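# Draw back a sealant gun's rod using its thumb plate

## Task

Slide the sealant gun's rod fully rearward. It only moves back while the little thumb plate on the rod, just behind the handle, is held pushed toward the gun's front. The gun must never enter or cross the marked zones around either arm's base, or the task fails. At the end the gun must sit on the table, not propped on anything else, and the result must hold without the robot keeping it there. Release the gun, move the grippers away, and then declare completion, or the task fails.

## Robot and tools

Robot: two 6-joint arms with parallel grippers, named left_arm and right_arm. The names are labels only, not image sides. In the scene frame the origin is on the table top midway between the arms, +x points out across the table, +z points up, and left_arm sits on the +y side. The base of left_arm is at (-0.011, +0.332, 0) m, quat_wxyz (+0.998, 0, 0, +0.066); right_arm's is at (+0.032, -0.368, 0) m, quat_wxyz (+1.000, 0, 0, -0.010). Zones marked around these bases are forbidden to the gun. Objects may get an occasional brief shove from outside; nothing may leave the table.

execute_actions takes "actions", a list holding at most one item, plus optional "pictures" (boolean; images come by default). An empty list only reports the current state. An item {"rows": [...], "steps": n} moves the robot for n control steps of 1/30 s each, n up to 15 (default 15). Each row serves one step; if there are fewer rows than steps, the final row repeats. An item with only {"steps": n}, n up to 300, is a wait: no new command, returning after n steps since the previous result, with your reply time counted in them. A refused call sends nothing.

Every row is one flat list of 14 numbers, each in [-1, 1], covering both arms even if one stays still: positions 1-6 are left_arm's joint offsets (waist, shoulder, elbow, wrist pitch, wrist yaw, wrist roll), position 7 is left_arm's gripper opening, then positions 8-14 repeat that layout for right_arm. The joint numbers are offsets, not targets: they are measured from the joint angles in the most recent result that printed them (before any such result in the scene, and for later calls within one reply, from the angles when the action begins), never from the previous row. Scale: 1.0 equals 1.202 rad for waist, 1.258 shoulder, 1.238 elbow, 2.073 wrist pitch, 2.022 for both wrist yaw and wrist roll. Stated joint ranges in rad: waist -2.618 to 3.054, shoulder 0.000 to 3.142, elbow 0.000 to 3.142, wrist pitch -1.571 to 1.571, wrist yaw -1.571 to 1.571, wrist roll -2.094 to 2.094. A request more than 0.036 rad beyond a range end is refused; the true end may differ by up to 0.036 rad, and requests beyond it get clipped there, with a "joint sent to its limit" line (possibly referring to an earlier, still-running action). Missing that line does not prove there is more room. The opening number is absolute, not an offset: +1 fully open, -1 closed.

Motion limits: each step the joint target may lead the measured angle by at most 0.202 rad (waist), 0.258 (shoulder), 0.238 (elbow), 0.573 (wrist pitch), 0.522 (wrist yaw and roll), and all of an arm's targets are scaled back if they would put its gripper over 70 mm from where it is. Big offsets therefore take several calls. All zeros is not idle: it pulls joints back to the reference angles, and arms can sag under zero offsets, so to hold a pose send the correction in a reply's first call and zeros afterward, increasing it if a joint keeps falling short. Between calls the arms keep heading for the last row's target until they nearly stop or a step is HELD.

Results: the state line gives each gripper's end_effector_position (m) and end_effector_quat_wxyz in the scene frame; this is the point between the finger pads, about 1 cm behind the tips, and it can be off, more so at long reach. Fingers point along the gripper's +z and close along its y. Joint positions and Joint velocities list per arm the six joints (rad, rad/s) and then the pad gap (m, m/s; 0.094 m fully open). grip_measured is the measured opening on the command scale, each gripper biased by up to about 1 mm. To hold something keep commanding below grip_measured: roughly 0.03 below for a firm grip, less for a light one. Pads push about 50-62 N at most, less on thin parts under 2 mm, with a brief spike on contact. "joint command not followed" means a clearance check altered or blocked joint targets on some steps; HELD marks steps where your row was partly or wholly not sent. MOTOR HOT appears from 75 °C; at 90 °C the arm is paused 10 s, and at 100 °C it drops and stops gripping until cool (OVER-TEMPERATURE FAULT). Holding loads, even while you think, heats motors.

zoom_image: {"camera": one of cam_high, cam_low, cam_left_wrist, cam_right_wrist, "region": [x0, y0, x1, y1]} in pixels of that camera's latest 504x504 image, top-left origin, region up to 504 by 504. It gives an enlarged view and moves nothing.

read_manual: optional "section" (only "licences"); returns licence texts, no motion.

finished_scene: {"scene": n} with the current scene's number; it ends and grades the scene permanently and moves on. Call it only after the rod is fully back, the gun rests on the table by itself, and the grippers have let go and pulled away. Replying with no tool call ends everything.

Avoid: arms colliding or pressing on each other, dropping or slamming the gun, shoving it hard, letting it rest on other objects or over the base zones, and jerky or wasted motion; the robot's time counts against you.

Each tool is called after "Emit:" by a JSON object that holds its "op" and its "data".

## Session

Emit:
{"op": "execute_actions", "data": {"actions": []}}

Scene clock: 0.00 s of 4050.00 s.
left_arm: end_effector_position=(+0.4121, +0.5894, +0.1370) grip_measured=+1.000 end_effector_quat_wxyz=(+0.280, -0.537, +0.769, +0.203) | right_arm: end_effector_position=(+0.3912, -0.0132, +0.3232) grip_measured=+1.000 end_effector_quat_wxyz=(+0.054, +0.278, +0.868, +0.409)
Joint positions: left_arm=[ 0.232  1.991  1.649 -0.727 -0.521 -0.718  0.094] | right_arm=[ 0.677  1.931  2.207 -1.055 -0.349  1.423  0.094]
Joint velocities: left_arm=[ 0.022  0.002 -0.012 -0.022 -0.066 -0.066  0.   ] | right_arm=[-0.007 -0.007  0.007 -0.051 -0.022  0.037  0.   ]

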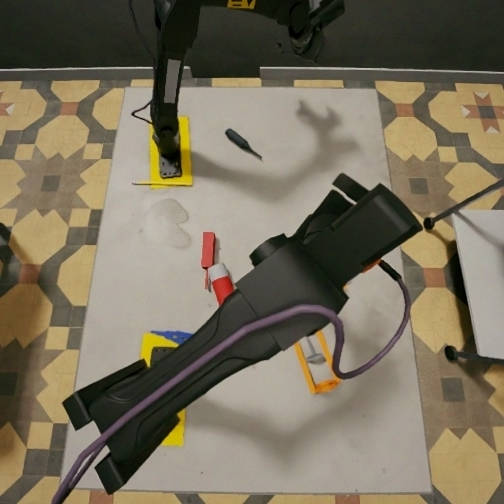

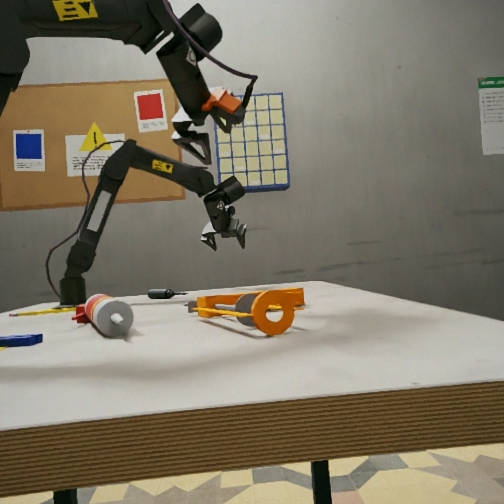

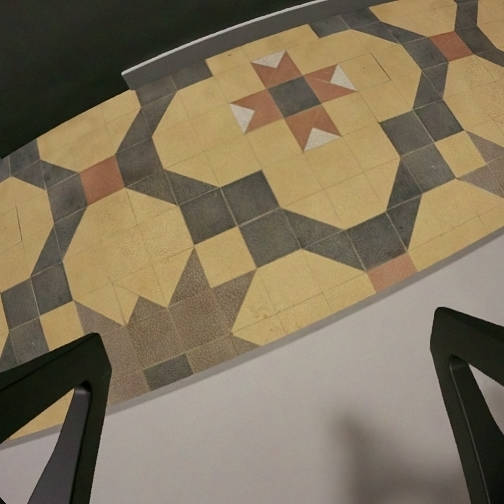

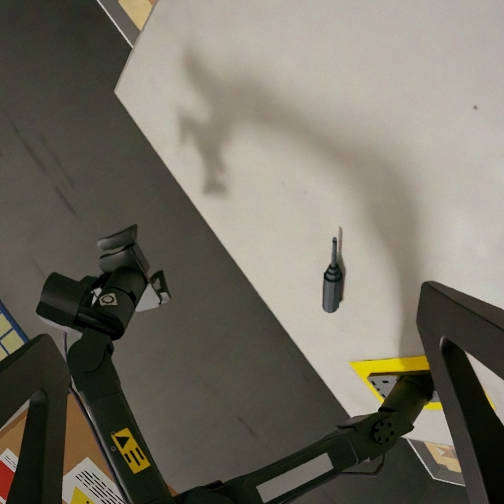

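Emit:
{"op": "execute_actions", "data": {"actions": [{"rows":[[0,0,0,0,0,0,1,-1,-0.3,-0.4,0,0.17,-0.7,1]],"steps":15}], "pictures": false}}

Emit:
{"op": "execute_actions", "data": {"actions": [{"steps":25}]}}

Emit:
{"op": "zoom_image", "data": {"camera": "cam_high", "region": [230, 220, 400, 410]}}

Scene clock: 5.70 s of 4050.00 s.
left_arm: end_effector_position=(+0.4121, +0.5894, +0.1370) grip_measured=+1.000 end_effector_quat_wxyz=(+0.280, -0.537, +0.769, +0.203) | right_arm: end_effector_position=(+0.4435, -0.3465, +0.2915) grip_measured=+1.000 end_effector_quat_wxyz=(+0.326, +0.183, +0.922, +0.105)
Joint positions: left_arm=[ 0.232  1.991  1.649 -0.727 -0.521 -0.718  0.094] | right_arm=[ 0.047  1.575  1.74  -1.04  -0.057  0.439  0.094]
Joint velocities: left_arm=[ 0.012  0.002  0.002 -0.037  0.037  0.051  0.   ] | right_arm=[-1.731  0.007 -0.203 -0.081  0.183 -2.454  0.   ]
Steps of this call (steps 1 to 90: nothing new was sent; then 2.20 s passed at rest; steps 91 to 105: all 15 steps of this action). Readings (joint positions):
91: left_arm=[0.232 1.991 1.649 -0.727 -0.521 -0.718] | right_arm=[0.671 1.916 2.185 -1.043 -0.331 1.387]
92: left_arm=[0.232 1.991 1.649 -0.727 -0.521 -0.718] | right_arm=[0.658 1.886 2.137 -1.036 -0.303 1.334]
94: left_arm=[0.232 1.991 1.649 -0.727 -0.521 -0.718] | right_arm=[0.604 1.815 2.045 -1.039 -0.249 1.230]
98: left_arm=[0.232 1.991 1.649 -0.727 -0.521 -0.718] | right_arm=[0.440 1.656 1.862 -1.036 -0.156 0.992]
105: the state above

Scene clock: 6.53 s of 4050.00 s.
left_arm: end_effector_position=(+0.4121, +0.5894, +0.1370) grip_measured=+1.000 end_effector_quat_wxyz=(+0.280, -0.537, +0.769, +0.203) | right_arm: end_effector_position=(+0.3816, -0.5841, +0.2863) grip_measured=+1.000 end_effector_quat_wxyz=(+0.323, +0.266, +0.904, -0.089)
Joint positions: left_arm=[ 0.232  1.991  1.649 -0.727 -0.521 -0.718  0.094] | right_arm=[-0.534  1.575  1.728 -1.04   0.001  0.017  0.094]
Joint velocities: left_arm=[-0.002 -0.012 -0.007  0.051  0.051  0.022  0.   ] | right_arm=[ 0.002  0.007  0.022 -0.022  0.007  0.022  0.   ]
Steps of this call (steps 1 to 25: the robot went on to your last target). Readings (joint positions):
1: left_arm=[0.232 1.991 1.649 -0.727 -0.521 -0.718] | right_arm=[-0.015 1.575 1.734 -1.040 -0.049 0.363]
2: left_arm=[0.232 1.991 1.649 -0.727 -0.521 -0.718] | right_arm=[-0.078 1.575 1.730 -1.040 -0.043 0.300]
4: left_arm=[0.232 1.991 1.649 -0.727 -0.521 -0.718] | right_arm=[-0.207 1.575 1.728 -1.040 -0.033 0.205]
8: left_arm=[0.232 1.991 1.649 -0.727 -0.521 -0.718] | right_arm=[-0.464 1.575 1.728 -1.040 -0.017 0.096]
25: the state above

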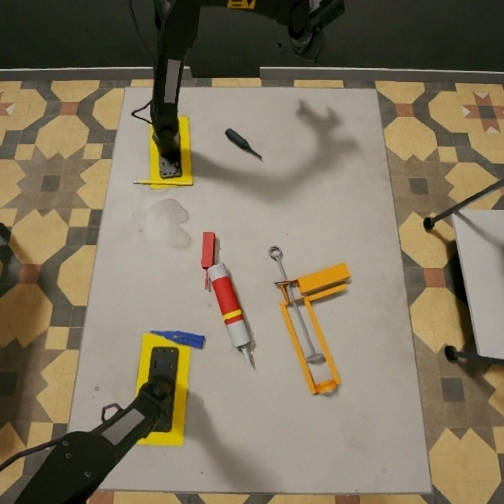

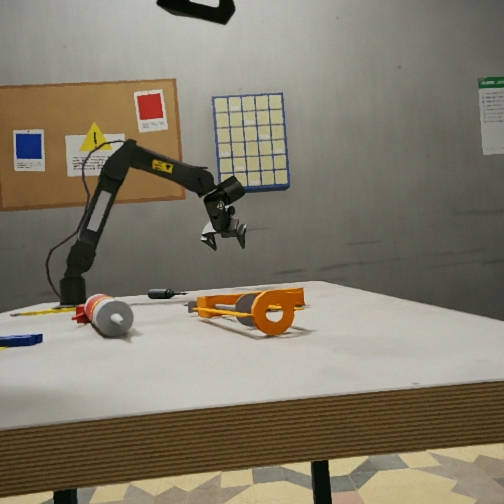

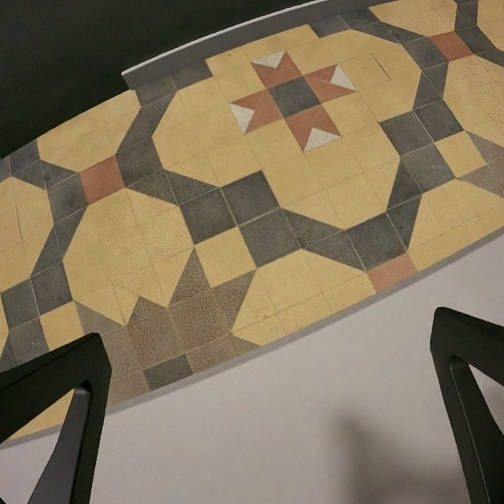

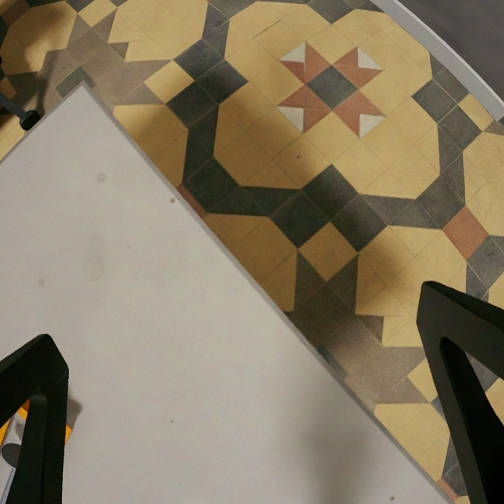

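Region (230, 220, 400, 410) of cam_high's 504x504 image, scaled by 2.653, with more detail than that image has; it fills the left 451 columns of this view, and the rest is white.

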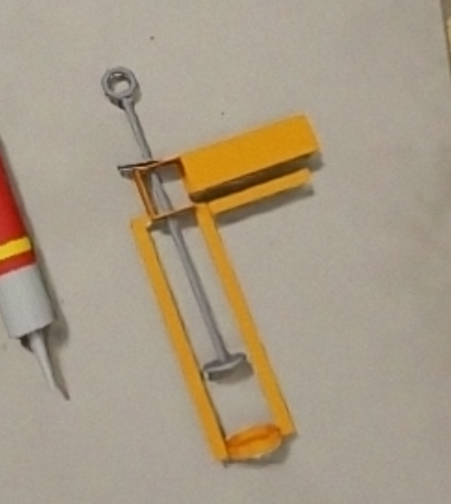

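Emit:
{"op": "execute_actions", "data": {"actions": [{"rows":[[-0.5,-0.2,0,0,0.26,0.355,1,1,0.2,0.1,-0.125,0,0.165,0.2]],"steps":15}], "pictures": false}}

Emit:
{"op": "execute_actions", "data": {"actions": [{"steps":20}], "pictures": false}}

Emit:
{"op": "execute_actions", "data": {"actions": [{"rows":[[0,0,0,0,0,0,1,0.035,0.23,0,0,0,0,0.2]],"steps":15}], "pictures": false}}

Emit:
{"op": "execute_actions", "data": {"actions": [{"steps":15}]}}

Scene clock: 25.60 s of 4050.00 s.
left_arm: end_effector_position=(+0.4742, +0.2987, +0.2234) grip_measured=+1.000 end_effector_quat_wxyz=(+0.359, -0.040, +0.932, +0.002) | right_arm: end_effector_position=(+0.4386, -0.3009, +0.1809) grip_measured=+0.202 end_effector_quat_wxyz=(+0.136, +0.076, +0.987, +0.030)
Joint positions: left_arm=[-0.242  1.763  1.643 -0.722 -0.105 -0.154  0.094] | right_arm=[ 0.185  1.863  1.816 -1.243  0.006  0.317  0.056]
Joint velocities: left_arm=[-1.336 -0.037  0.002 -0.007  0.505  0.74   0.   ] | right_arm=[ 1.668 -0.056 -0.002 -0.125  0.007  0.066  0.   ]
Steps of this call (steps 1 to 30: the robot went on to your last target; steps 31 to 90: nothing new was sent; then 15.57 s passed at rest; steps 91 to 105: all 15 steps of this action). Readings (joint positions):
91: left_arm=[0.227 1.983 1.649 -0.727 -0.496 -0.690] | right_arm=[-0.523 1.593 1.742 -1.064 0.007 0.045]
92: left_arm=[0.219 1.970 1.644 -0.729 -0.456 -0.649] | right_arm=[-0.498 1.623 1.775 -1.096 0.013 0.086]
94: left_arm=[0.180 1.930 1.643 -0.731 -0.383 -0.564] | right_arm=[-0.419 1.698 1.811 -1.124 0.014 0.152]
98: left_arm=[0.058 1.835 1.643 -0.729 -0.257 -0.382] | right_arm=[-0.223 1.828 1.816 -1.189 0.013 0.249]
105: the state above

Scene clock: 26.27 s of 4050.00 s.
left_arm: end_effector_position=(+0.4616, +0.2165, +0.2230) grip_measured=+1.000 end_effector_quat_wxyz=(+0.354, +0.108, +0.928, -0.043) | right_arm: end_effector_position=(+0.3495, -0.1231, +0.1848) grip_measured=+0.202 end_effector_quat_wxyz=(+0.111, -0.153, +0.980, +0.064)
Joint positions: left_arm=[-0.376  1.762  1.643 -0.722 -0.005 -0.011  0.094] | right_arm=[ 0.673  1.846  1.816 -1.284 -0.006  0.343  0.056]
Joint velocities: left_arm=[ 0.002  0.027  0.007 -0.081 -0.022 -0.022  0.   ] | right_arm=[-0.012 -0.007 -0.002  0.007  0.022 -0.007  0.   ]
Steps of this call (steps 1 to 20: the robot went on to your last target). Readings (joint positions):
1: left_arm=[-0.289 1.762 1.643 -0.722 -0.086 -0.127] | right_arm=[0.245 1.862 1.816 -1.246 0.006 0.321]
2: left_arm=[-0.330 1.762 1.643 -0.722 -0.066 -0.103] | right_arm=[0.305 1.861 1.816 -1.248 0.005 0.325]
4: left_arm=[-0.387 1.762 1.643 -0.722 -0.030 -0.068] | right_arm=[0.426 1.861 1.816 -1.251 0.004 0.330]
8: left_arm=[-0.392 1.762 1.643 -0.722 -0.006 -0.032] | right_arm=[0.651 1.861 1.816 -1.258 -0.004 0.337]
20: the state above

Scene clock: 26.77 s of 4050.00 s.
left_arm: end_effector_position=(+0.4616, +0.2165, +0.2230) grip_measured=+1.000 end_effector_quat_wxyz=(+0.354, +0.108, +0.928, -0.043) | right_arm: end_effector_position=(+0.3407, -0.1113, +0.0624) grip_measured=+0.202 end_effector_quat_wxyz=(-0.027, -0.172, +0.985, -0.012)
Joint positions: left_arm=[-0.376  1.762  1.643 -0.722 -0.005 -0.011  0.094] | right_arm=[ 0.71   2.157  1.805 -1.278 -0.006  0.343  0.056]
Joint velocities: left_arm=[-0.002 -0.012 -0.007 -0.051 -0.022  0.007  0.   ] | right_arm=[-0.007 -0.188  0.002 -0.007  0.037 -0.022 -0.001]
Steps of this call (steps 1 to 15: all 15 steps of this action). Readings (joint positions):
1: left_arm=[-0.376 1.762 1.643 -0.722 -0.005 -0.011] | right_arm=[0.674 1.861 1.819 -1.288 -0.006 0.343]
2: left_arm=[-0.376 1.762 1.643 -0.722 -0.005 -0.011] | right_arm=[0.676 1.886 1.827 -1.288 -0.006 0.343]
4: left_arm=[-0.376 1.762 1.643 -0.722 -0.005 -0.011] | right_arm=[0.684 1.968 1.829 -1.281 -0.006 0.343]
8: left_arm=[-0.376 1.762 1.643 -0.722 -0.005 -0.011] | right_arm=[0.702 2.154 1.820 -1.272 -0.006 0.343]
15: the state above

Scene clock: 27.27 s of 4050.00 s.
left_arm: end_effector_position=(+0.4616, +0.2165, +0.2230) grip_measured=+1.000 end_effector_quat_wxyz=(+0.354, +0.108, +0.928, -0.043) | right_arm: end_effector_position=(+0.3411, -0.1109, +0.0660) grip_measured=+0.202 end_effector_quat_wxyz=(-0.023, -0.172, +0.985, -0.010)
Joint positions: left_arm=[-0.376  1.762  1.643 -0.722 -0.005 -0.011  0.094] | right_arm=[ 0.71   2.148  1.805 -1.278 -0.006  0.343  0.056]
Joint velocities: left_arm=[ 0.007 -0.012  0.002 -0.022  0.051  0.022  0.   ] | right_arm=[ 0.002 -0.002 -0.012  0.037  0.007  0.022 -0.001]
Steps of this call (steps 1 to 15: the robot went on to your last target). Readings (joint positions):
1: left_arm=[-0.376 1.762 1.643 -0.722 -0.005 -0.011] | right_arm=[0.710 2.152 1.805 -1.278 -0.006 0.343]
2: left_arm=[-0.376 1.762 1.643 -0.722 -0.005 -0.011] | right_arm=[0.710 2.149 1.805 -1.278 -0.006 0.343]
4: left_arm=[-0.376 1.762 1.643 -0.722 -0.005 -0.011] | right_arm=[0.710 2.148 1.805 -1.278 -0.006 0.343]
8: left_arm=[-0.376 1.762 1.643 -0.722 -0.005 -0.011] | right_arm=[0.710 2.148 1.805 -1.278 -0.006 0.343]
15: the state above
All arms were judged still, so your last target was given up. Only a new action makes them travel on or press farther. Fingers that are still opening or closing keep moving.

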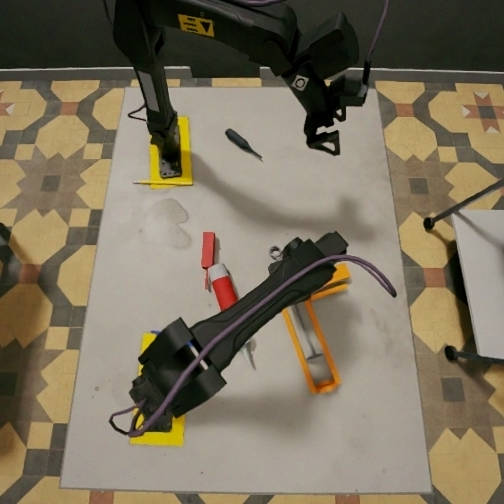

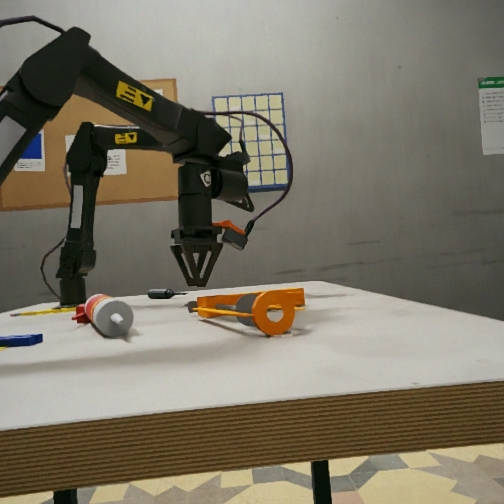

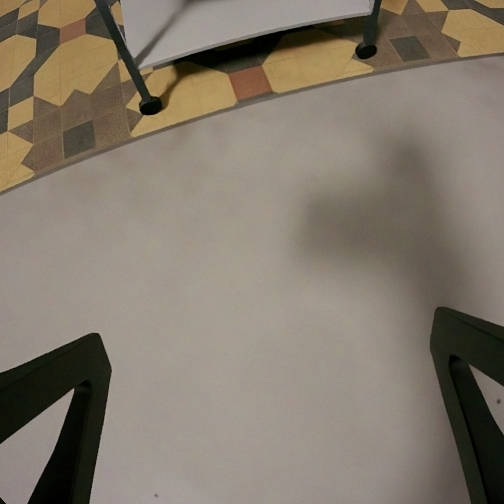

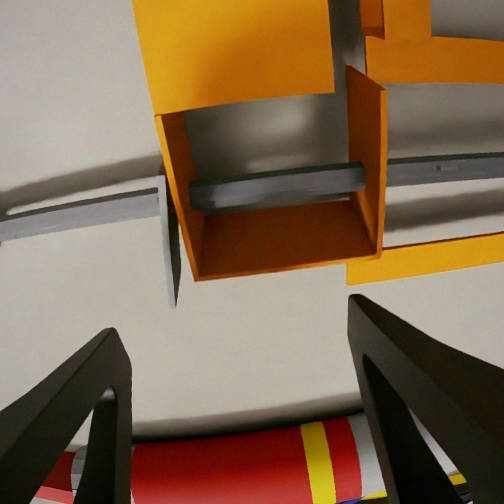

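Emit:
{"op": "execute_actions", "data": {"actions": [{"rows":[[0,0,0,0,0,0,1,0.017,0.069,0.109,0,0,-0.036,-0.2]],"steps":15}], "pictures": false}}

Emit:
{"op": "execute_actions", "data": {"actions": [{"steps":10}]}}

Scene clock: 41.80 s of 4050.00 s.
left_arm: end_effector_position=(+0.4616, +0.2165, +0.2230) grip_measured=+1.000 end_effector_quat_wxyz=(+0.354, +0.108, +0.928, -0.043) | right_arm: end_effector_position=(+0.3568, -0.0923, +0.0552) grip_measured=-0.198 end_effector_quat_wxyz=(-0.016, -0.208, +0.978, -0.005)
Joint positions: left_arm=[-0.376  1.762  1.643 -0.722 -0.005 -0.011  0.094] | right_arm=[ 0.72   2.238  1.909 -1.273 -0.006  0.281  0.038]
Joint velocities: left_arm=[ 0.007 -0.007  0.007 -0.051  0.007  0.007  0.   ] | right_arm=[-0.007  0.007  0.007  0.007 -0.022 -0.022 -0.   ]
Steps of this call (steps 1 to 90: nothing new was sent; then 11.03 s passed at rest; steps 91 to 105: all 15 steps of this action). Readings (joint positions):
91: left_arm=[-0.376 1.762 1.643 -0.722 -0.005 -0.011] | right_arm=[0.710 2.159 1.823 -1.290 -0.006 0.334]
92: left_arm=[-0.376 1.762 1.643 -0.722 -0.005 -0.011] | right_arm=[0.711 2.180 1.859 -1.299 -0.006 0.323]
94: left_arm=[-0.376 1.762 1.643 -0.722 -0.005 -0.011] | right_arm=[0.714 2.214 1.902 -1.280 -0.006 0.307]
98: left_arm=[-0.376 1.762 1.643 -0.722 -0.005 -0.011] | right_arm=[0.720 2.237 1.909 -1.273 -0.006 0.290]
105: the state above

Scene clock: 42.13 s of 4050.00 s.
left_arm: end_effector_position=(+0.4616, +0.2165, +0.2230) grip_measured=+1.000 end_effector_quat_wxyz=(+0.354, +0.108, +0.928, -0.043) | right_arm: end_effector_position=(+0.3568, -0.0923, +0.0552) grip_measured=-0.198 end_effector_quat_wxyz=(-0.016, -0.209, +0.978, -0.005)
Joint positions: left_arm=[-0.376  1.762  1.643 -0.722 -0.005 -0.011  0.094] | right_arm=[ 0.72   2.238  1.909 -1.273 -0.006  0.278  0.038]
Joint velocities: left_arm=[-0.022  0.027 -0.002  0.037 -0.037  0.007  0.   ] | right_arm=[ 0.007 -0.012 -0.002 -0.037 -0.125 -0.037  0.   ]
Steps of this call (steps 1 to 10: the robot went on to your last target). Readings (joint positions):
1: left_arm=[-0.376 1.762 1.643 -0.722 -0.005 -0.011] | right_arm=[0.720 2.238 1.909 -1.273 -0.006 0.280]
2: left_arm=[-0.376 1.762 1.643 -0.722 -0.005 -0.011] | right_arm=[0.720 2.238 1.909 -1.273 -0.006 0.280]
4: left_arm=[-0.376 1.762 1.643 -0.722 -0.005 -0.011] | right_arm=[0.720 2.238 1.909 -1.273 -0.006 0.279]
8: left_arm=[-0.376 1.762 1.643 -0.722 -0.005 -0.011] | right_arm=[0.720 2.238 1.909 -1.273 -0.006 0.278]
10: the state above

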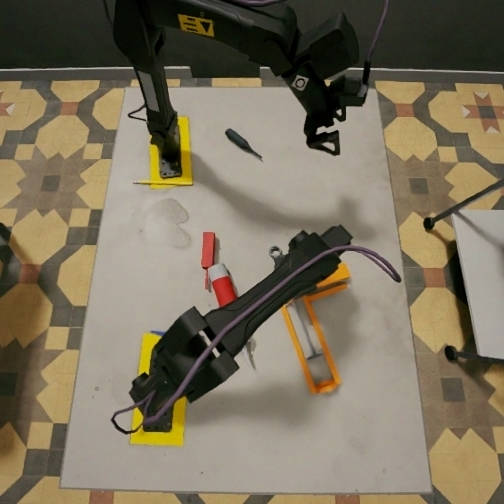

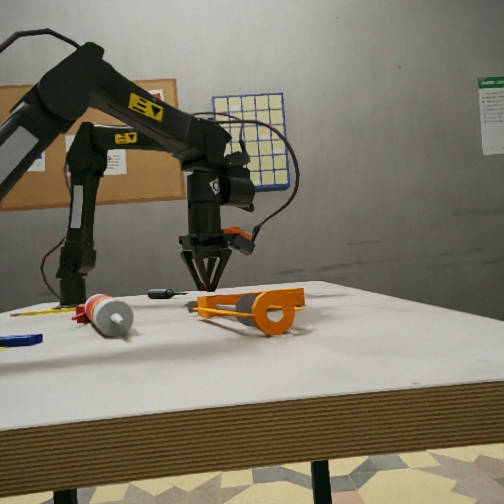

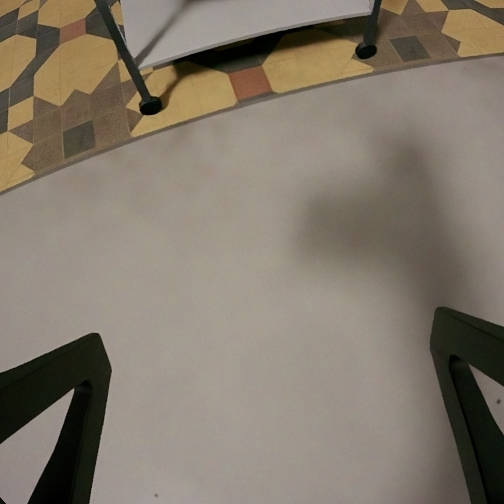

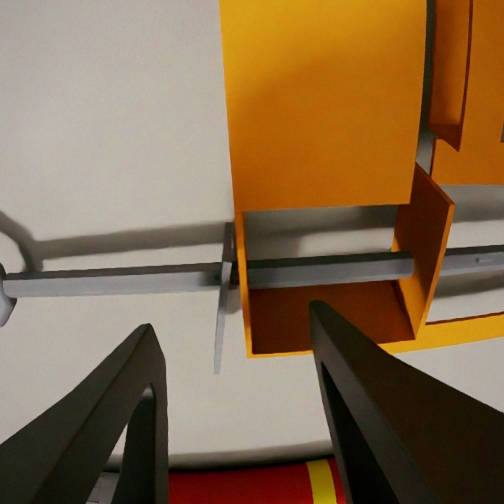

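Emit:
{"op": "execute_actions", "data": {"actions": [{"rows":[[0,0,0,0,0,0,1,-0.007,0.029,0.05,-0.012,0,0,-0.2],[0,0,0,0,0,0,1,-0.007,0.029,0.05,-0.012,0,0,-0.2],[0,0,0,0,0,0,1,-0.007,0.029,0.05,-0.012,0,0,-0.2],[0,0,0,0,0,0,1,-0.007,0.029,0.05,-0.012,0,0,-0.2],[0,0,0,0,0,0,1,-0.007,0.029,0.05,-0.012,0,0,-0.2],[0,0,0,0,0,0,1,-0.007,0.032,0.01,0.01,0,0,-0.2],[0,0,0,0,0,0,1,-0.007,0.032,0.01,0.01,0,0,-0.2],[0,0,0,0,0,0,1,-0.007,0.036,-0.03,0.032,0,0,-0.2]],"steps":15}]}}

Scene clock: 51.93 s of 4050.00 s.
left_arm: end_effector_position=(+0.4616, +0.2165, +0.2230) grip_measured=+1.000 end_effector_quat_wxyz=(+0.354, +0.108, +0.928, -0.043) | right_arm: end_effector_position=(+0.3604, -0.0893, +0.0361) grip_measured=-0.198 end_effector_quat_wxyz=(-0.019, -0.209, +0.978, -0.007)
Joint positions: left_arm=[-0.376  1.762  1.643 -0.722 -0.005 -0.011  0.094] | right_arm=[ 0.72   2.277  1.897 -1.231 -0.006  0.278  0.038]
Joint velocities: left_arm=[ 0.007 -0.007 -0.007  0.022 -0.007 -0.007  0.   ] | right_arm=[-0.012 -0.007 -0.002  0.037 -0.007 -0.066  0.001]
Steps of this call (steps 1 to 15: the robot went on to your last target; steps 16 to 90: nothing new was sent; then 6.30 s passed at rest; steps 91 to 105: all 15 steps of this action). Readings (joint positions):
91: left_arm=[-0.376 1.762 1.643 -0.722 -0.005 -0.011] | right_arm=[0.720 2.242 1.914 -1.278 -0.006 0.278]
92: left_arm=[-0.376 1.762 1.643 -0.722 -0.005 -0.011] | right_arm=[0.720 2.249 1.925 -1.283 -0.006 0.278]
94: left_arm=[-0.376 1.762 1.643 -0.722 -0.005 -0.011] | right_arm=[0.720 2.262 1.937 -1.283 -0.006 0.278]
98: left_arm=[-0.376 1.762 1.643 -0.722 -0.005 -0.011] | right_arm=[0.720 2.274 1.930 -1.267 -0.006 0.278]
105: the state above

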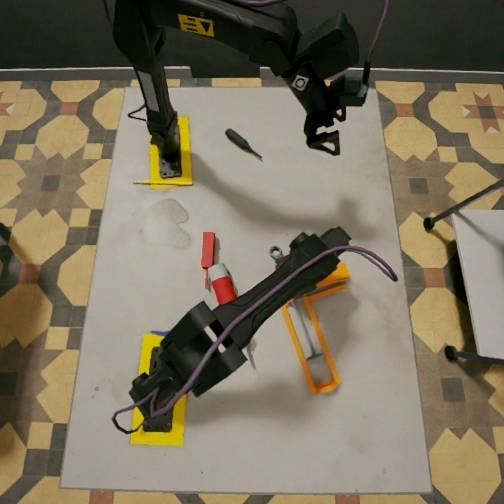

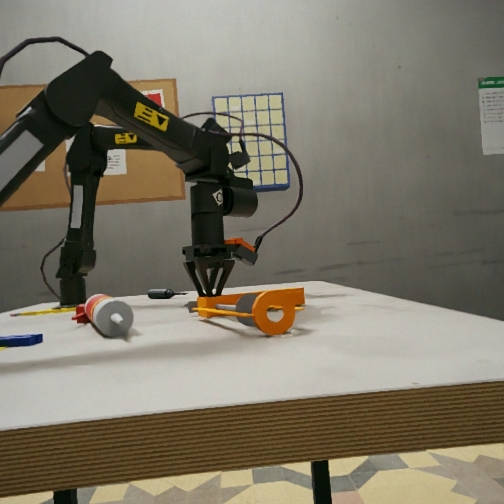

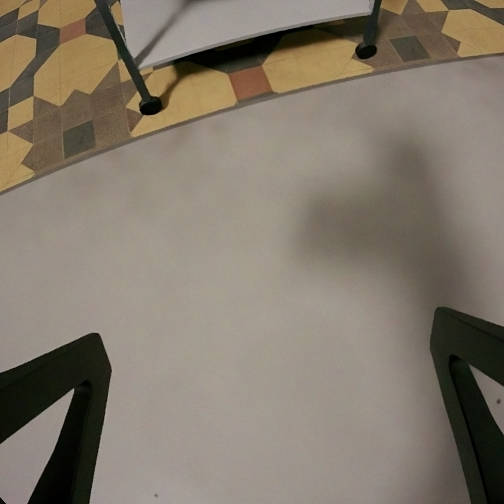

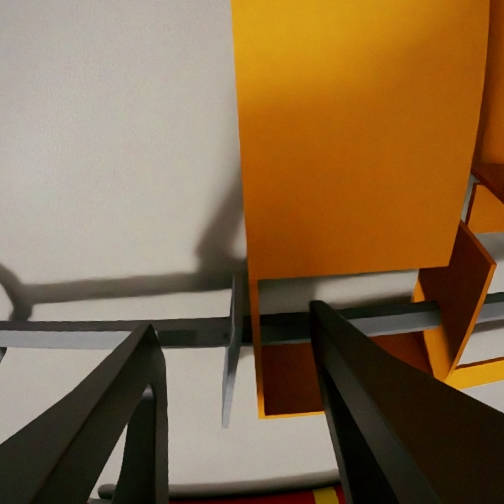

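Emit:
{"op": "execute_actions", "data": {"actions": [{"rows":[[0,0,0,0,0,0,1,0,-0.008,-0.02,0.008,0,0,-0.2],[0,0,0,0,0,0,1,0,-0.008,-0.02,0.008,0,0,-0.2],[0,0,0,0,0,0,1,0,-0.008,-0.02,0.008,0,0,-0.2],[0,0,0,0,0,0,1,0,-0.005,-0.04,0.018,0,0,-0.2],[0,0,0,0,0,0,1,0,-0.005,-0.04,0.018,0,0,-0.2],[0,0,0,0,0,0,1,0,-0.005,-0.04,0.018,0,0,-0.2],[0,0,0,0,0,0,1,0,-0.005,-0.04,0.018,0,0,-0.2],[0,0,0,0,0,0,1,0,-0.005,-0.04,0.018,0,0,-0.2],[0,0,0,0,0,0,1,0,-0.005,-0.04,0.018,0,0,-0.97]],"steps":15}]}}

Scene clock: 60.03 s of 4050.00 s.
left_arm: end_effector_position=(+0.4616, +0.2165, +0.2230) grip_measured=+1.000 end_effector_quat_wxyz=(+0.354, +0.108, +0.928, -0.043) | right_arm: end_effector_position=(+0.3650, -0.0886, +0.0317) grip_measured=-0.900 end_effector_quat_wxyz=(-0.007, -0.209, +0.978, -0.006)
Joint positions: left_arm=[-0.376  1.762  1.643 -0.722 -0.005 -0.011  0.094] | right_arm=[ 0.719  2.275  1.877 -1.192  0.004  0.277  0.005]
Joint velocities: left_arm=[-0.022 -0.007 -0.007 -0.066 -0.037  0.022  0.   ] | right_arm=[-0.012 -0.007  0.007  0.066 -0.081 -0.037 -0.   ]
Steps of this call (steps 1 to 30: the robot went on to your last target; steps 31 to 90: nothing new was sent; then 4.60 s passed at rest; steps 91 to 105: all 15 steps of this action). Readings (joint positions):
91: left_arm=[-0.376 1.762 1.643 -0.722 -0.005 -0.011] | right_arm=[0.720 2.277 1.897 -1.217 -0.006 0.278]
92: left_arm=[-0.376 1.762 1.643 -0.722 -0.005 -0.011] | right_arm=[0.720 2.277 1.897 -1.217 -0.006 0.278]
94: left_arm=[-0.376 1.762 1.643 -0.722 -0.005 -0.011] | right_arm=[0.720 2.277 1.893 -1.213 -0.006 0.278]
98: left_arm=[-0.376 1.762 1.643 -0.722 -0.005 -0.011] | right_arm=[0.720 2.275 1.882 -1.195 -0.005 0.278]
105: the state above

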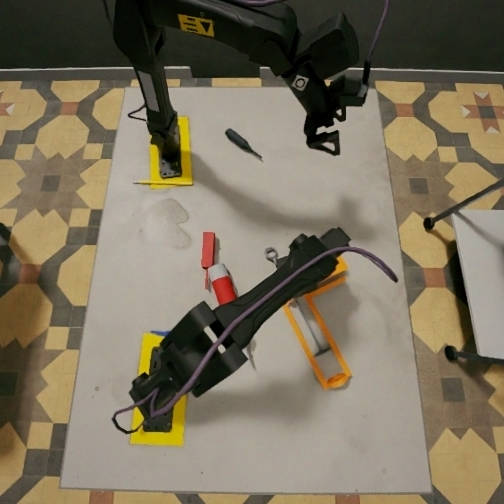

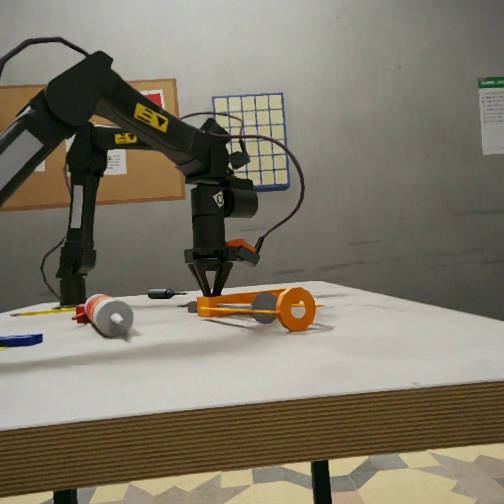

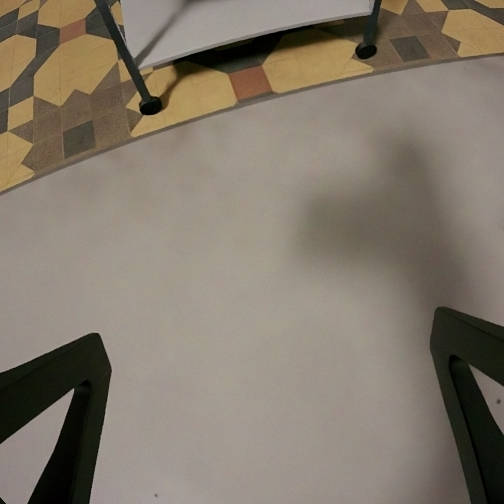

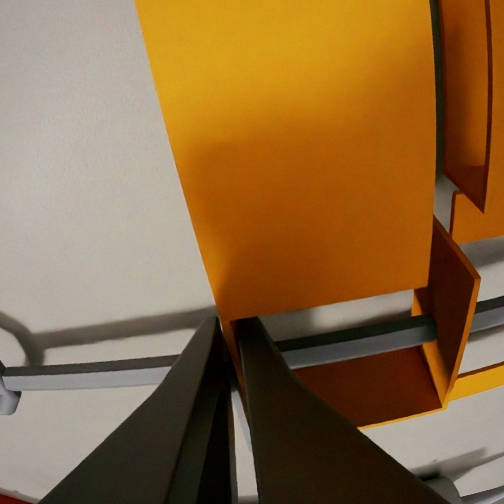

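Emit:
{"op": "execute_actions", "data": {"actions": [{"rows":[[-0.47,-0.03,-0.577,0.373,0,0,0.2,0,0,0,0,0,0,-0.97]],"steps":15}], "pictures": false}}

Emit:
{"op": "execute_actions", "data": {"actions": [{"steps":20}]}}

Scene clock: 74.63 s of 4050.00 s.
left_arm: end_effector_position=(+0.2909, +0.0057, +0.0614) grip_measured=+0.203 end_effector_quat_wxyz=(+0.327, +0.370, +0.857, -0.147) | right_arm: end_effector_position=(+0.3648, -0.0881, +0.0317) grip_measured=-0.900 end_effector_quat_wxyz=(-0.008, -0.209, +0.978, -0.005)
Joint positions: left_arm=[-0.959  1.737  0.941 -0.04   0.003 -0.011  0.057] | right_arm=[ 0.719  2.275  1.877 -1.191  0.001  0.277  0.005]
Joint velocities: left_arm=[-0.359  0.09  -0.628  0.037  0.11  -0.022  0.   ] | right_arm=[ 0.002 -0.007 -0.007 -0.007 -0.022 -0.022  0.   ]
Steps of this call (steps 1 to 15: the robot went on to your last target; steps 16 to 90: nothing new was sent; then 11.10 s passed at rest; steps 91 to 105: all 15 steps of this action). Readings (joint positions):
91: left_arm=[-0.388 1.755 1.615 -0.669 -0.011 -0.011] | right_arm=[0.719 2.275 1.877 -1.191 0.001 0.277]
92: left_arm=[-0.410 1.742 1.565 -0.576 -0.020 -0.011] | right_arm=[0.719 2.275 1.877 -1.191 0.001 0.277]
94: left_arm=[-0.489 1.731 1.465 -0.412 -0.022 -0.011] | right_arm=[0.719 2.275 1.877 -1.191 0.001 0.277]
98: left_arm=[-0.682 1.731 1.261 -0.186 -0.019 -0.011] | right_arm=[0.719 2.275 1.877 -1.191 0.001 0.277]
105: the state above

Scene clock: 75.30 s of 4050.00 s.
left_arm: end_effector_position=(+0.2980, +0.0033, +0.0642) grip_measured=+0.203 end_effector_quat_wxyz=(+0.349, +0.363, +0.850, -0.155) | right_arm: end_effector_position=(+0.3648, -0.0881, +0.0317) grip_measured=-0.900 end_effector_quat_wxyz=(-0.008, -0.209, +0.978, -0.005)
Joint positions: left_arm=[-0.951  1.741  0.919  0.036  0.003 -0.011  0.057] | right_arm=[ 0.719  2.275  1.877 -1.191  0.001  0.277  0.005]
Joint velocities: left_arm=[-0.027  0.002  0.007 -0.007 -0.022 -0.051 -0.002] | right_arm=[-0.002  0.002 -0.022 -0.007  0.037 -0.007  0.001]
Steps of this call (steps 1 to 20: the robot went on to your last target). Readings (joint positions):
1: left_arm=[-0.965 1.740 0.925 -0.040 0.006 -0.011] | right_arm=[0.719 2.275 1.877 -1.191 0.001 0.277]
2: left_arm=[-0.964 1.741 0.919 -0.039 0.006 -0.011] | right_arm=[0.719 2.275 1.877 -1.191 0.001 0.277]
4: left_arm=[-0.956 1.741 0.919 -0.020 0.005 -0.011] | right_arm=[0.719 2.275 1.877 -1.191 0.001 0.277]
8: left_arm=[-0.951 1.741 0.919 0.018 0.003 -0.011] | right_arm=[0.719 2.275 1.877 -1.191 0.001 0.277]
20: the state above

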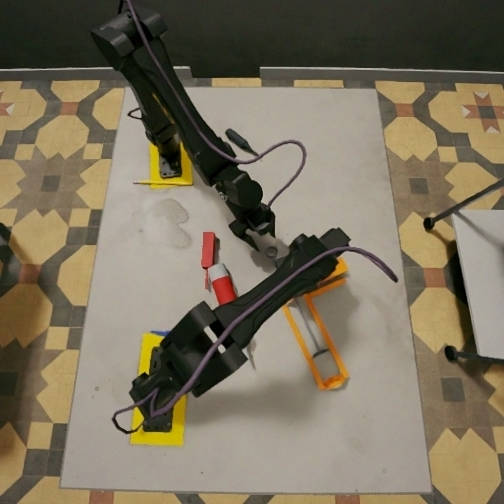

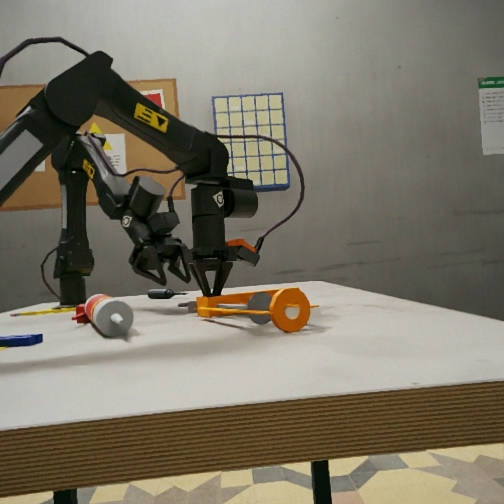

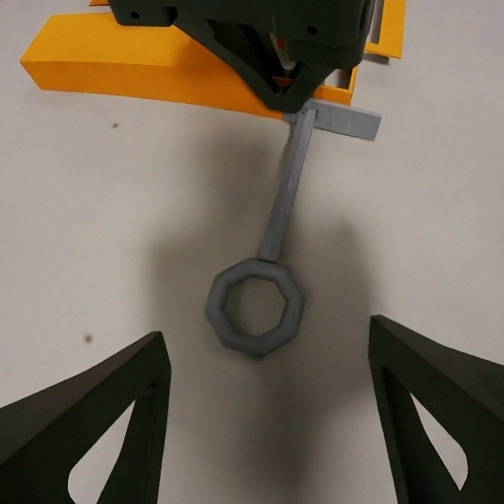

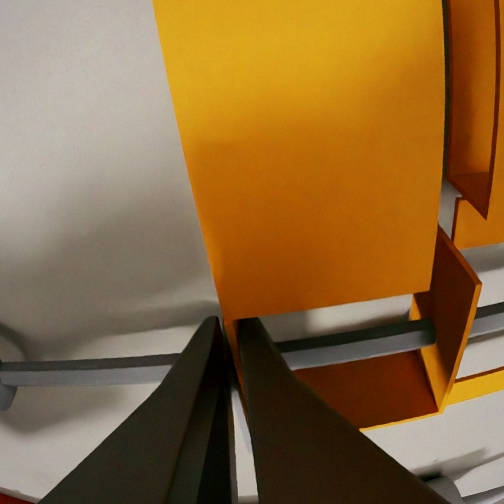

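Emit:
{"op": "execute_actions", "data": {"actions": [{"rows":[[0.005,0.04,0,0.028,0,0,0.2,0,0,0,0,0,0,-0.97],[0.005,0.04,0,0.028,0,0,0.2,0,0,0,0,0,0,-0.97],[0.008,0.08,0,0.056,0,0,0.2,0,0,0,0,0,0,-0.97],[0.008,0.08,0,0.056,0,0,0.2,0,0,0,0,0,0,-0.97],[0.008,0.12,0,0.085,0,0,0.2,0,0,0,0,0,0,-0.97],[0.008,0.12,0,0.085,0,0,0.2,0,0,0,0,0,0,-0.97],[0.008,0.155,0,0.11,0,0,0.2,0,0,0,0,0,0,-0.97]],"steps":15}]}}

Scene clock: 85.33 s of 4050.00 s.
left_arm: end_effector_position=(+0.3126, -0.0112, +0.0170) grip_measured=+0.203 end_effector_quat_wxyz=(+0.356, +0.363, +0.847, -0.156) | right_arm: end_effector_position=(+0.3648, -0.0881, +0.0317) grip_measured=-0.900 end_effector_quat_wxyz=(-0.008, -0.209, +0.978, -0.005)
Joint positions: left_arm=[-0.95   1.928  0.918  0.239  0.002 -0.007  0.057] | right_arm=[ 0.719  2.275  1.877 -1.191  0.001  0.277  0.005]
Joint velocities: left_arm=[ 0.022  0.007  0.002  0.125  0.007 -0.022  0.001] | right_arm=[ 0.002 -0.002 -0.012 -0.022 -0.007 -0.066  0.001]
Steps of this call (steps 1 to 15: the robot went on to your last target; steps 16 to 90: nothing new was sent; then 6.53 s passed at rest; steps 91 to 105: all 15 steps of this action). Readings (joint positions):
91: left_arm=[-0.951 1.745 0.919 0.042 0.003 -0.011] | right_arm=[0.719 2.275 1.877 -1.191 0.001 0.277]
92: left_arm=[-0.951 1.753 0.919 0.056 0.003 -0.011] | right_arm=[0.719 2.275 1.877 -1.191 0.001 0.277]
94: left_arm=[-0.951 1.788 0.919 0.092 0.003 -0.011] | right_arm=[0.719 2.275 1.877 -1.191 0.001 0.277]
98: left_arm=[-0.951 1.897 0.919 0.174 0.003 -0.011] | right_arm=[0.719 2.275 1.877 -1.191 0.001 0.277]
105: the state above

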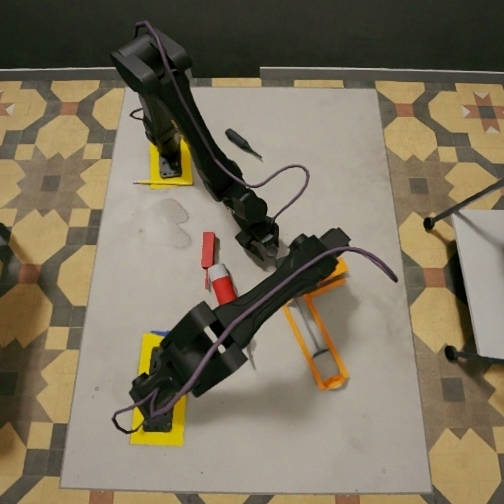

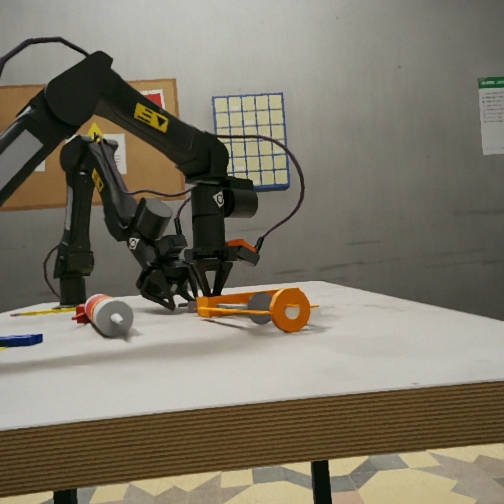

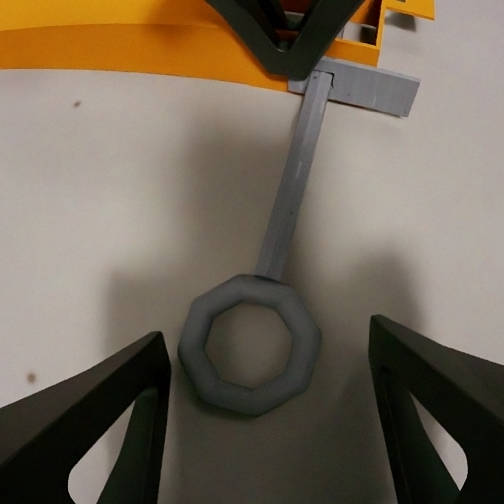

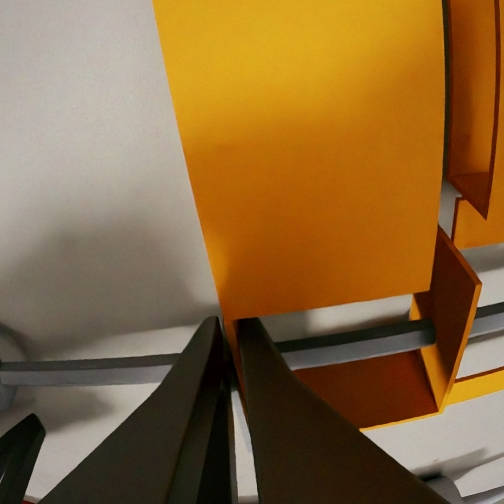

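Emit:
{"op": "execute_actions", "data": {"actions": [{"rows":[[0.006,0,0,0,0,0,-0.35,0,0,0,0,0,0,-0.97]],"steps":15}]}}

Scene clock: 89.63 s of 4050.00 s.
left_arm: end_effector_position=(+0.3151, -0.0115, +0.0190) grip_measured=-0.223 end_effector_quat_wxyz=(+0.362, +0.361, +0.845, -0.156) | right_arm: end_effector_position=(+0.3641, -0.0889, +0.0317) grip_measured=-0.900 end_effector_quat_wxyz=(-0.010, -0.209, +0.978, -0.006)
Joint positions: left_arm=[-0.948  1.928  0.918  0.25  -0.004 -0.007  0.036] | right_arm=[ 0.719  2.275  1.877 -1.196  0.002  0.276  0.005]
Joint velocities: left_arm=[-0.012  0.002 -0.027 -0.037 -0.022 -0.037 -0.   ] | right_arm=[-0.012 -0.007  0.017  0.007 -0.007 -0.007 -0.   ]
Steps of this call (steps 1 to 30: the robot went on to your last target; steps 31 to 90: nothing new was sent; then 0.80 s passed at rest; steps 91 to 105: all 15 steps of this action). Readings (joint positions):
91: left_arm=[-0.950 1.928 0.918 0.250 0.002 -0.007] | right_arm=[0.719 2.275 1.877 -1.191 0.001 0.277]
92: left_arm=[-0.949 1.928 0.918 0.250 -0.005 -0.007] | right_arm=[0.719 2.275 1.877 -1.195 0.003 0.277]
94: left_arm=[-0.948 1.928 0.918 0.250 -0.004 -0.007] | right_arm=[0.719 2.275 1.877 -1.196 0.002 0.276]
98: left_arm=[-0.948 1.928 0.918 0.250 -0.004 -0.007] | right_arm=[0.719 2.275 1.877 -1.196 0.002 0.276]
105: the state above

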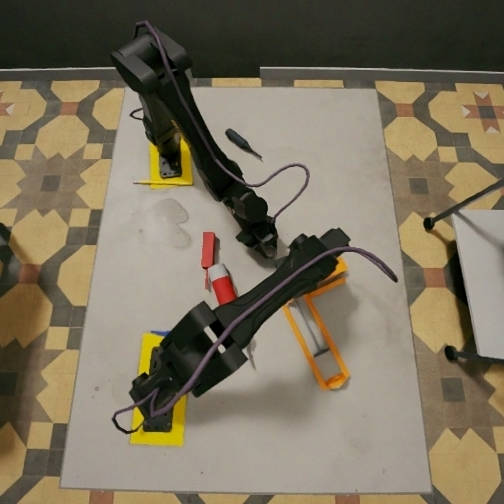

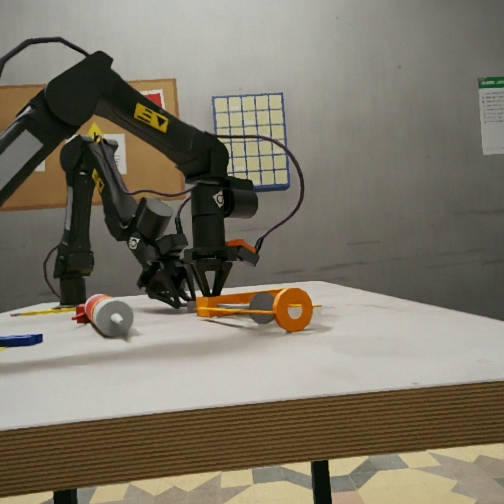

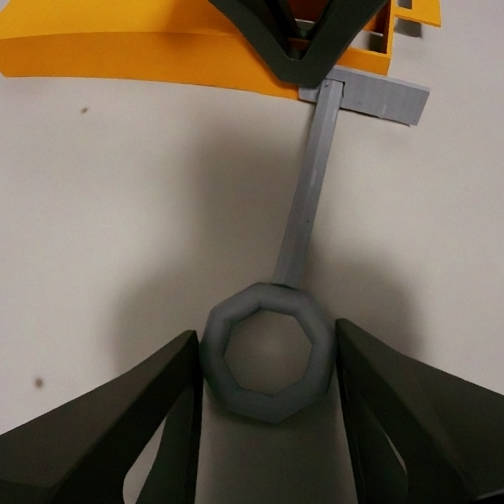

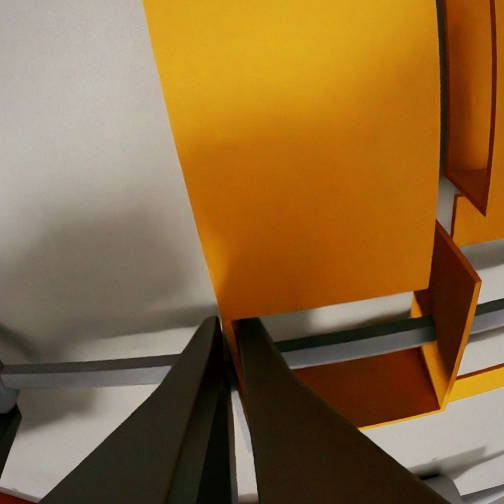

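Emit:
{"op": "execute_actions", "data": {"actions": [{"rows":[[0.004,-0.02,-0.03,0.005,0,0,-0.33,-0.005,0,0,0,0,0,-0.97],[0.008,-0.04,-0.06,0.01,0,0,-0.33,-0.01,0,0,0,0,0,-0.97],[0.008,-0.04,-0.06,0.01,0,0,-0.33,-0.015,0,0,0,0,0,-0.97],[0.013,-0.06,-0.09,0.016,0,0,-0.33,-0.02,0,0,0,0,0,-0.97],[0.013,-0.06,-0.09,0.016,0,0,-0.33,-0.025,0,0,0,0,0,-0.97],[0.018,-0.08,-0.12,0.022,0,0,-0.33,-0.03,0,0,0,0,0,-0.97],[0.018,-0.08,-0.12,0.022,0,0,-0.33,-0.03,0,0,0,0,0,-0.97],[0.023,-0.1,-0.15,0.028,0,0,-0.33,-0.03,0,0,0,0,0,-0.97],[0.023,-0.1,-0.15,0.028,0,0,-0.33,-0.03,0,0,0,0,0,-0.97],[0.028,-0.12,-0.18,0.033,0,0,-0.33,-0.03,0,0,0,0,0,-0.97],[0.028,-0.12,-0.18,0.033,0,0,-0.33,-0.03,0,0,0,0,0,-0.97],[0.034,-0.15,-0.22,0.04,0,0,-0.33,-0.03,0,0,0,0,0,-0.97],[0.04,-0.18,-0.265,0.048,0,0,-0.33,-0.03,0,0,0,0,0,-0.97]],"steps":15}], "pictures": false}}

Emit:
{"op": "execute_actions", "data": {"actions": [{"steps":20}]}}

Scene clock: 103.43 s of 4050.00 s.
left_arm: end_effector_position=(+0.2803, +0.0430, +0.0172) grip_measured=-0.223 end_effector_quat_wxyz=(+0.366, +0.348, +0.849, -0.153) | right_arm: end_effector_position=(+0.3572, -0.0840, +0.0323) grip_measured=-0.900 end_effector_quat_wxyz=(-0.024, -0.209, +0.977, +0.012)
Joint positions: left_arm=[-0.917  1.741  0.64   0.346  0.001 -0.006  0.036] | right_arm=[ 0.719  2.274  1.877 -1.204 -0.043  0.276  0.005]
Joint velocities: left_arm=[ 0.071 -0.471 -0.598  0.168  0.095  0.037 -0.001] | right_arm=[-0.002  0.007  0.027 -0.051 -0.081 -0.051 -0.   ]
Steps of this call (steps 1 to 15: the robot went on to your last target; steps 16 to 90: nothing new was sent; then 10.30 s passed at rest; steps 91 to 105: all 15 steps of this action). Readings (joint positions):
91: left_arm=[-0.948 1.928 0.916 0.251 -0.004 -0.007] | right_arm=[0.719 2.275 1.877 -1.196 0.002 0.276]
92: left_arm=[-0.948 1.925 0.909 0.259 -0.004 -0.007] | right_arm=[0.719 2.275 1.877 -1.196 0.000 0.276]
94: left_arm=[-0.948 1.909 0.880 0.276 -0.004 -0.007] | right_arm=[0.719 2.275 1.877 -1.197 -0.016 0.276]
98: left_arm=[-0.939 1.859 0.805 0.300 -0.004 -0.007] | right_arm=[0.719 2.275 1.877 -1.199 -0.031 0.276]
105: the state above

Scene clock: 104.10 s of 4050.00 s.
left_arm: end_effector_position=(+0.2779, +0.0467, +0.0181) grip_measured=-0.223 end_effector_quat_wxyz=(+0.368, +0.347, +0.849, -0.154) | right_arm: end_effector_position=(+0.3568, -0.0834, +0.0328) grip_measured=-0.900 end_effector_quat_wxyz=(-0.024, -0.210, +0.977, +0.014)
Joint positions: left_arm=[-0.914  1.724  0.619  0.356  0.002 -0.006  0.036] | right_arm=[ 0.719  2.273  1.877 -1.204 -0.047  0.275  0.005]
Joint velocities: left_arm=[ 0.007 -0.002  0.002 -0.022  0.022  0.037 -0.   ] | right_arm=[ 0.002  0.007 -0.012  0.007  0.007 -0.022 -0.001]
Steps of this call (steps 1 to 20: the robot went on to your last target). Readings (joint positions):
1: left_arm=[-0.915 1.729 0.626 0.351 0.002 -0.006] | right_arm=[0.719 2.274 1.877 -1.204 -0.045 0.275]
2: left_arm=[-0.915 1.725 0.621 0.354 0.002 -0.006] | right_arm=[0.719 2.273 1.877 -1.204 -0.047 0.275]
4: left_arm=[-0.914 1.724 0.619 0.356 0.002 -0.006] | right_arm=[0.719 2.273 1.877 -1.204 -0.047 0.275]
8: left_arm=[-0.914 1.724 0.619 0.356 0.002 -0.006] | right_arm=[0.719 2.273 1.877 -1.204 -0.047 0.275]
20: the state above

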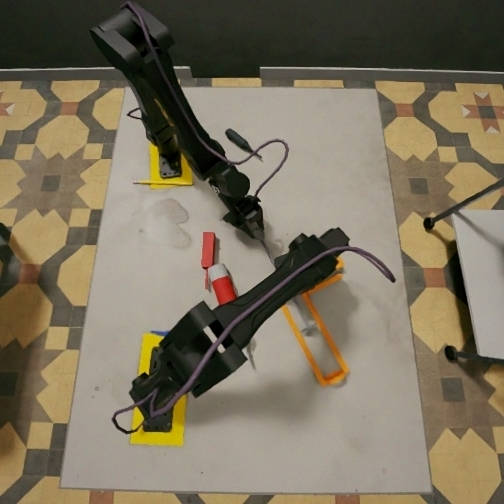

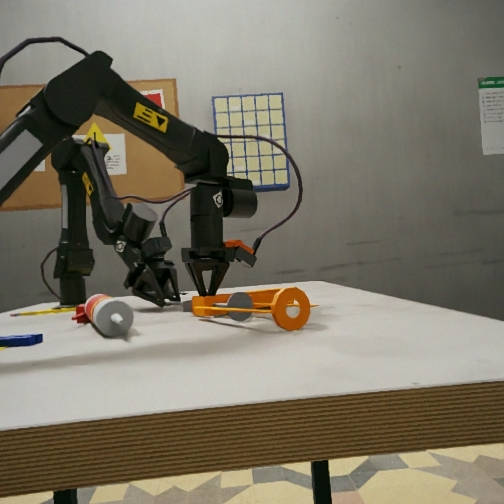

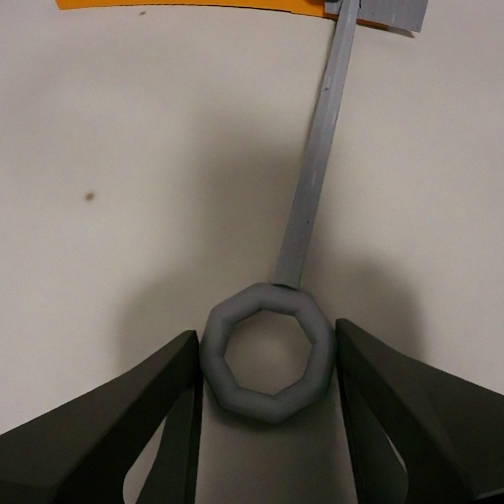

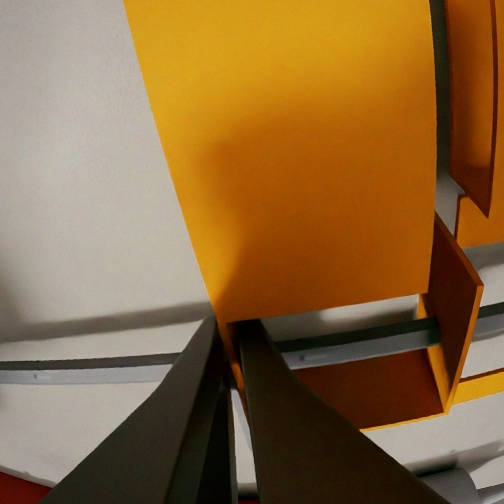

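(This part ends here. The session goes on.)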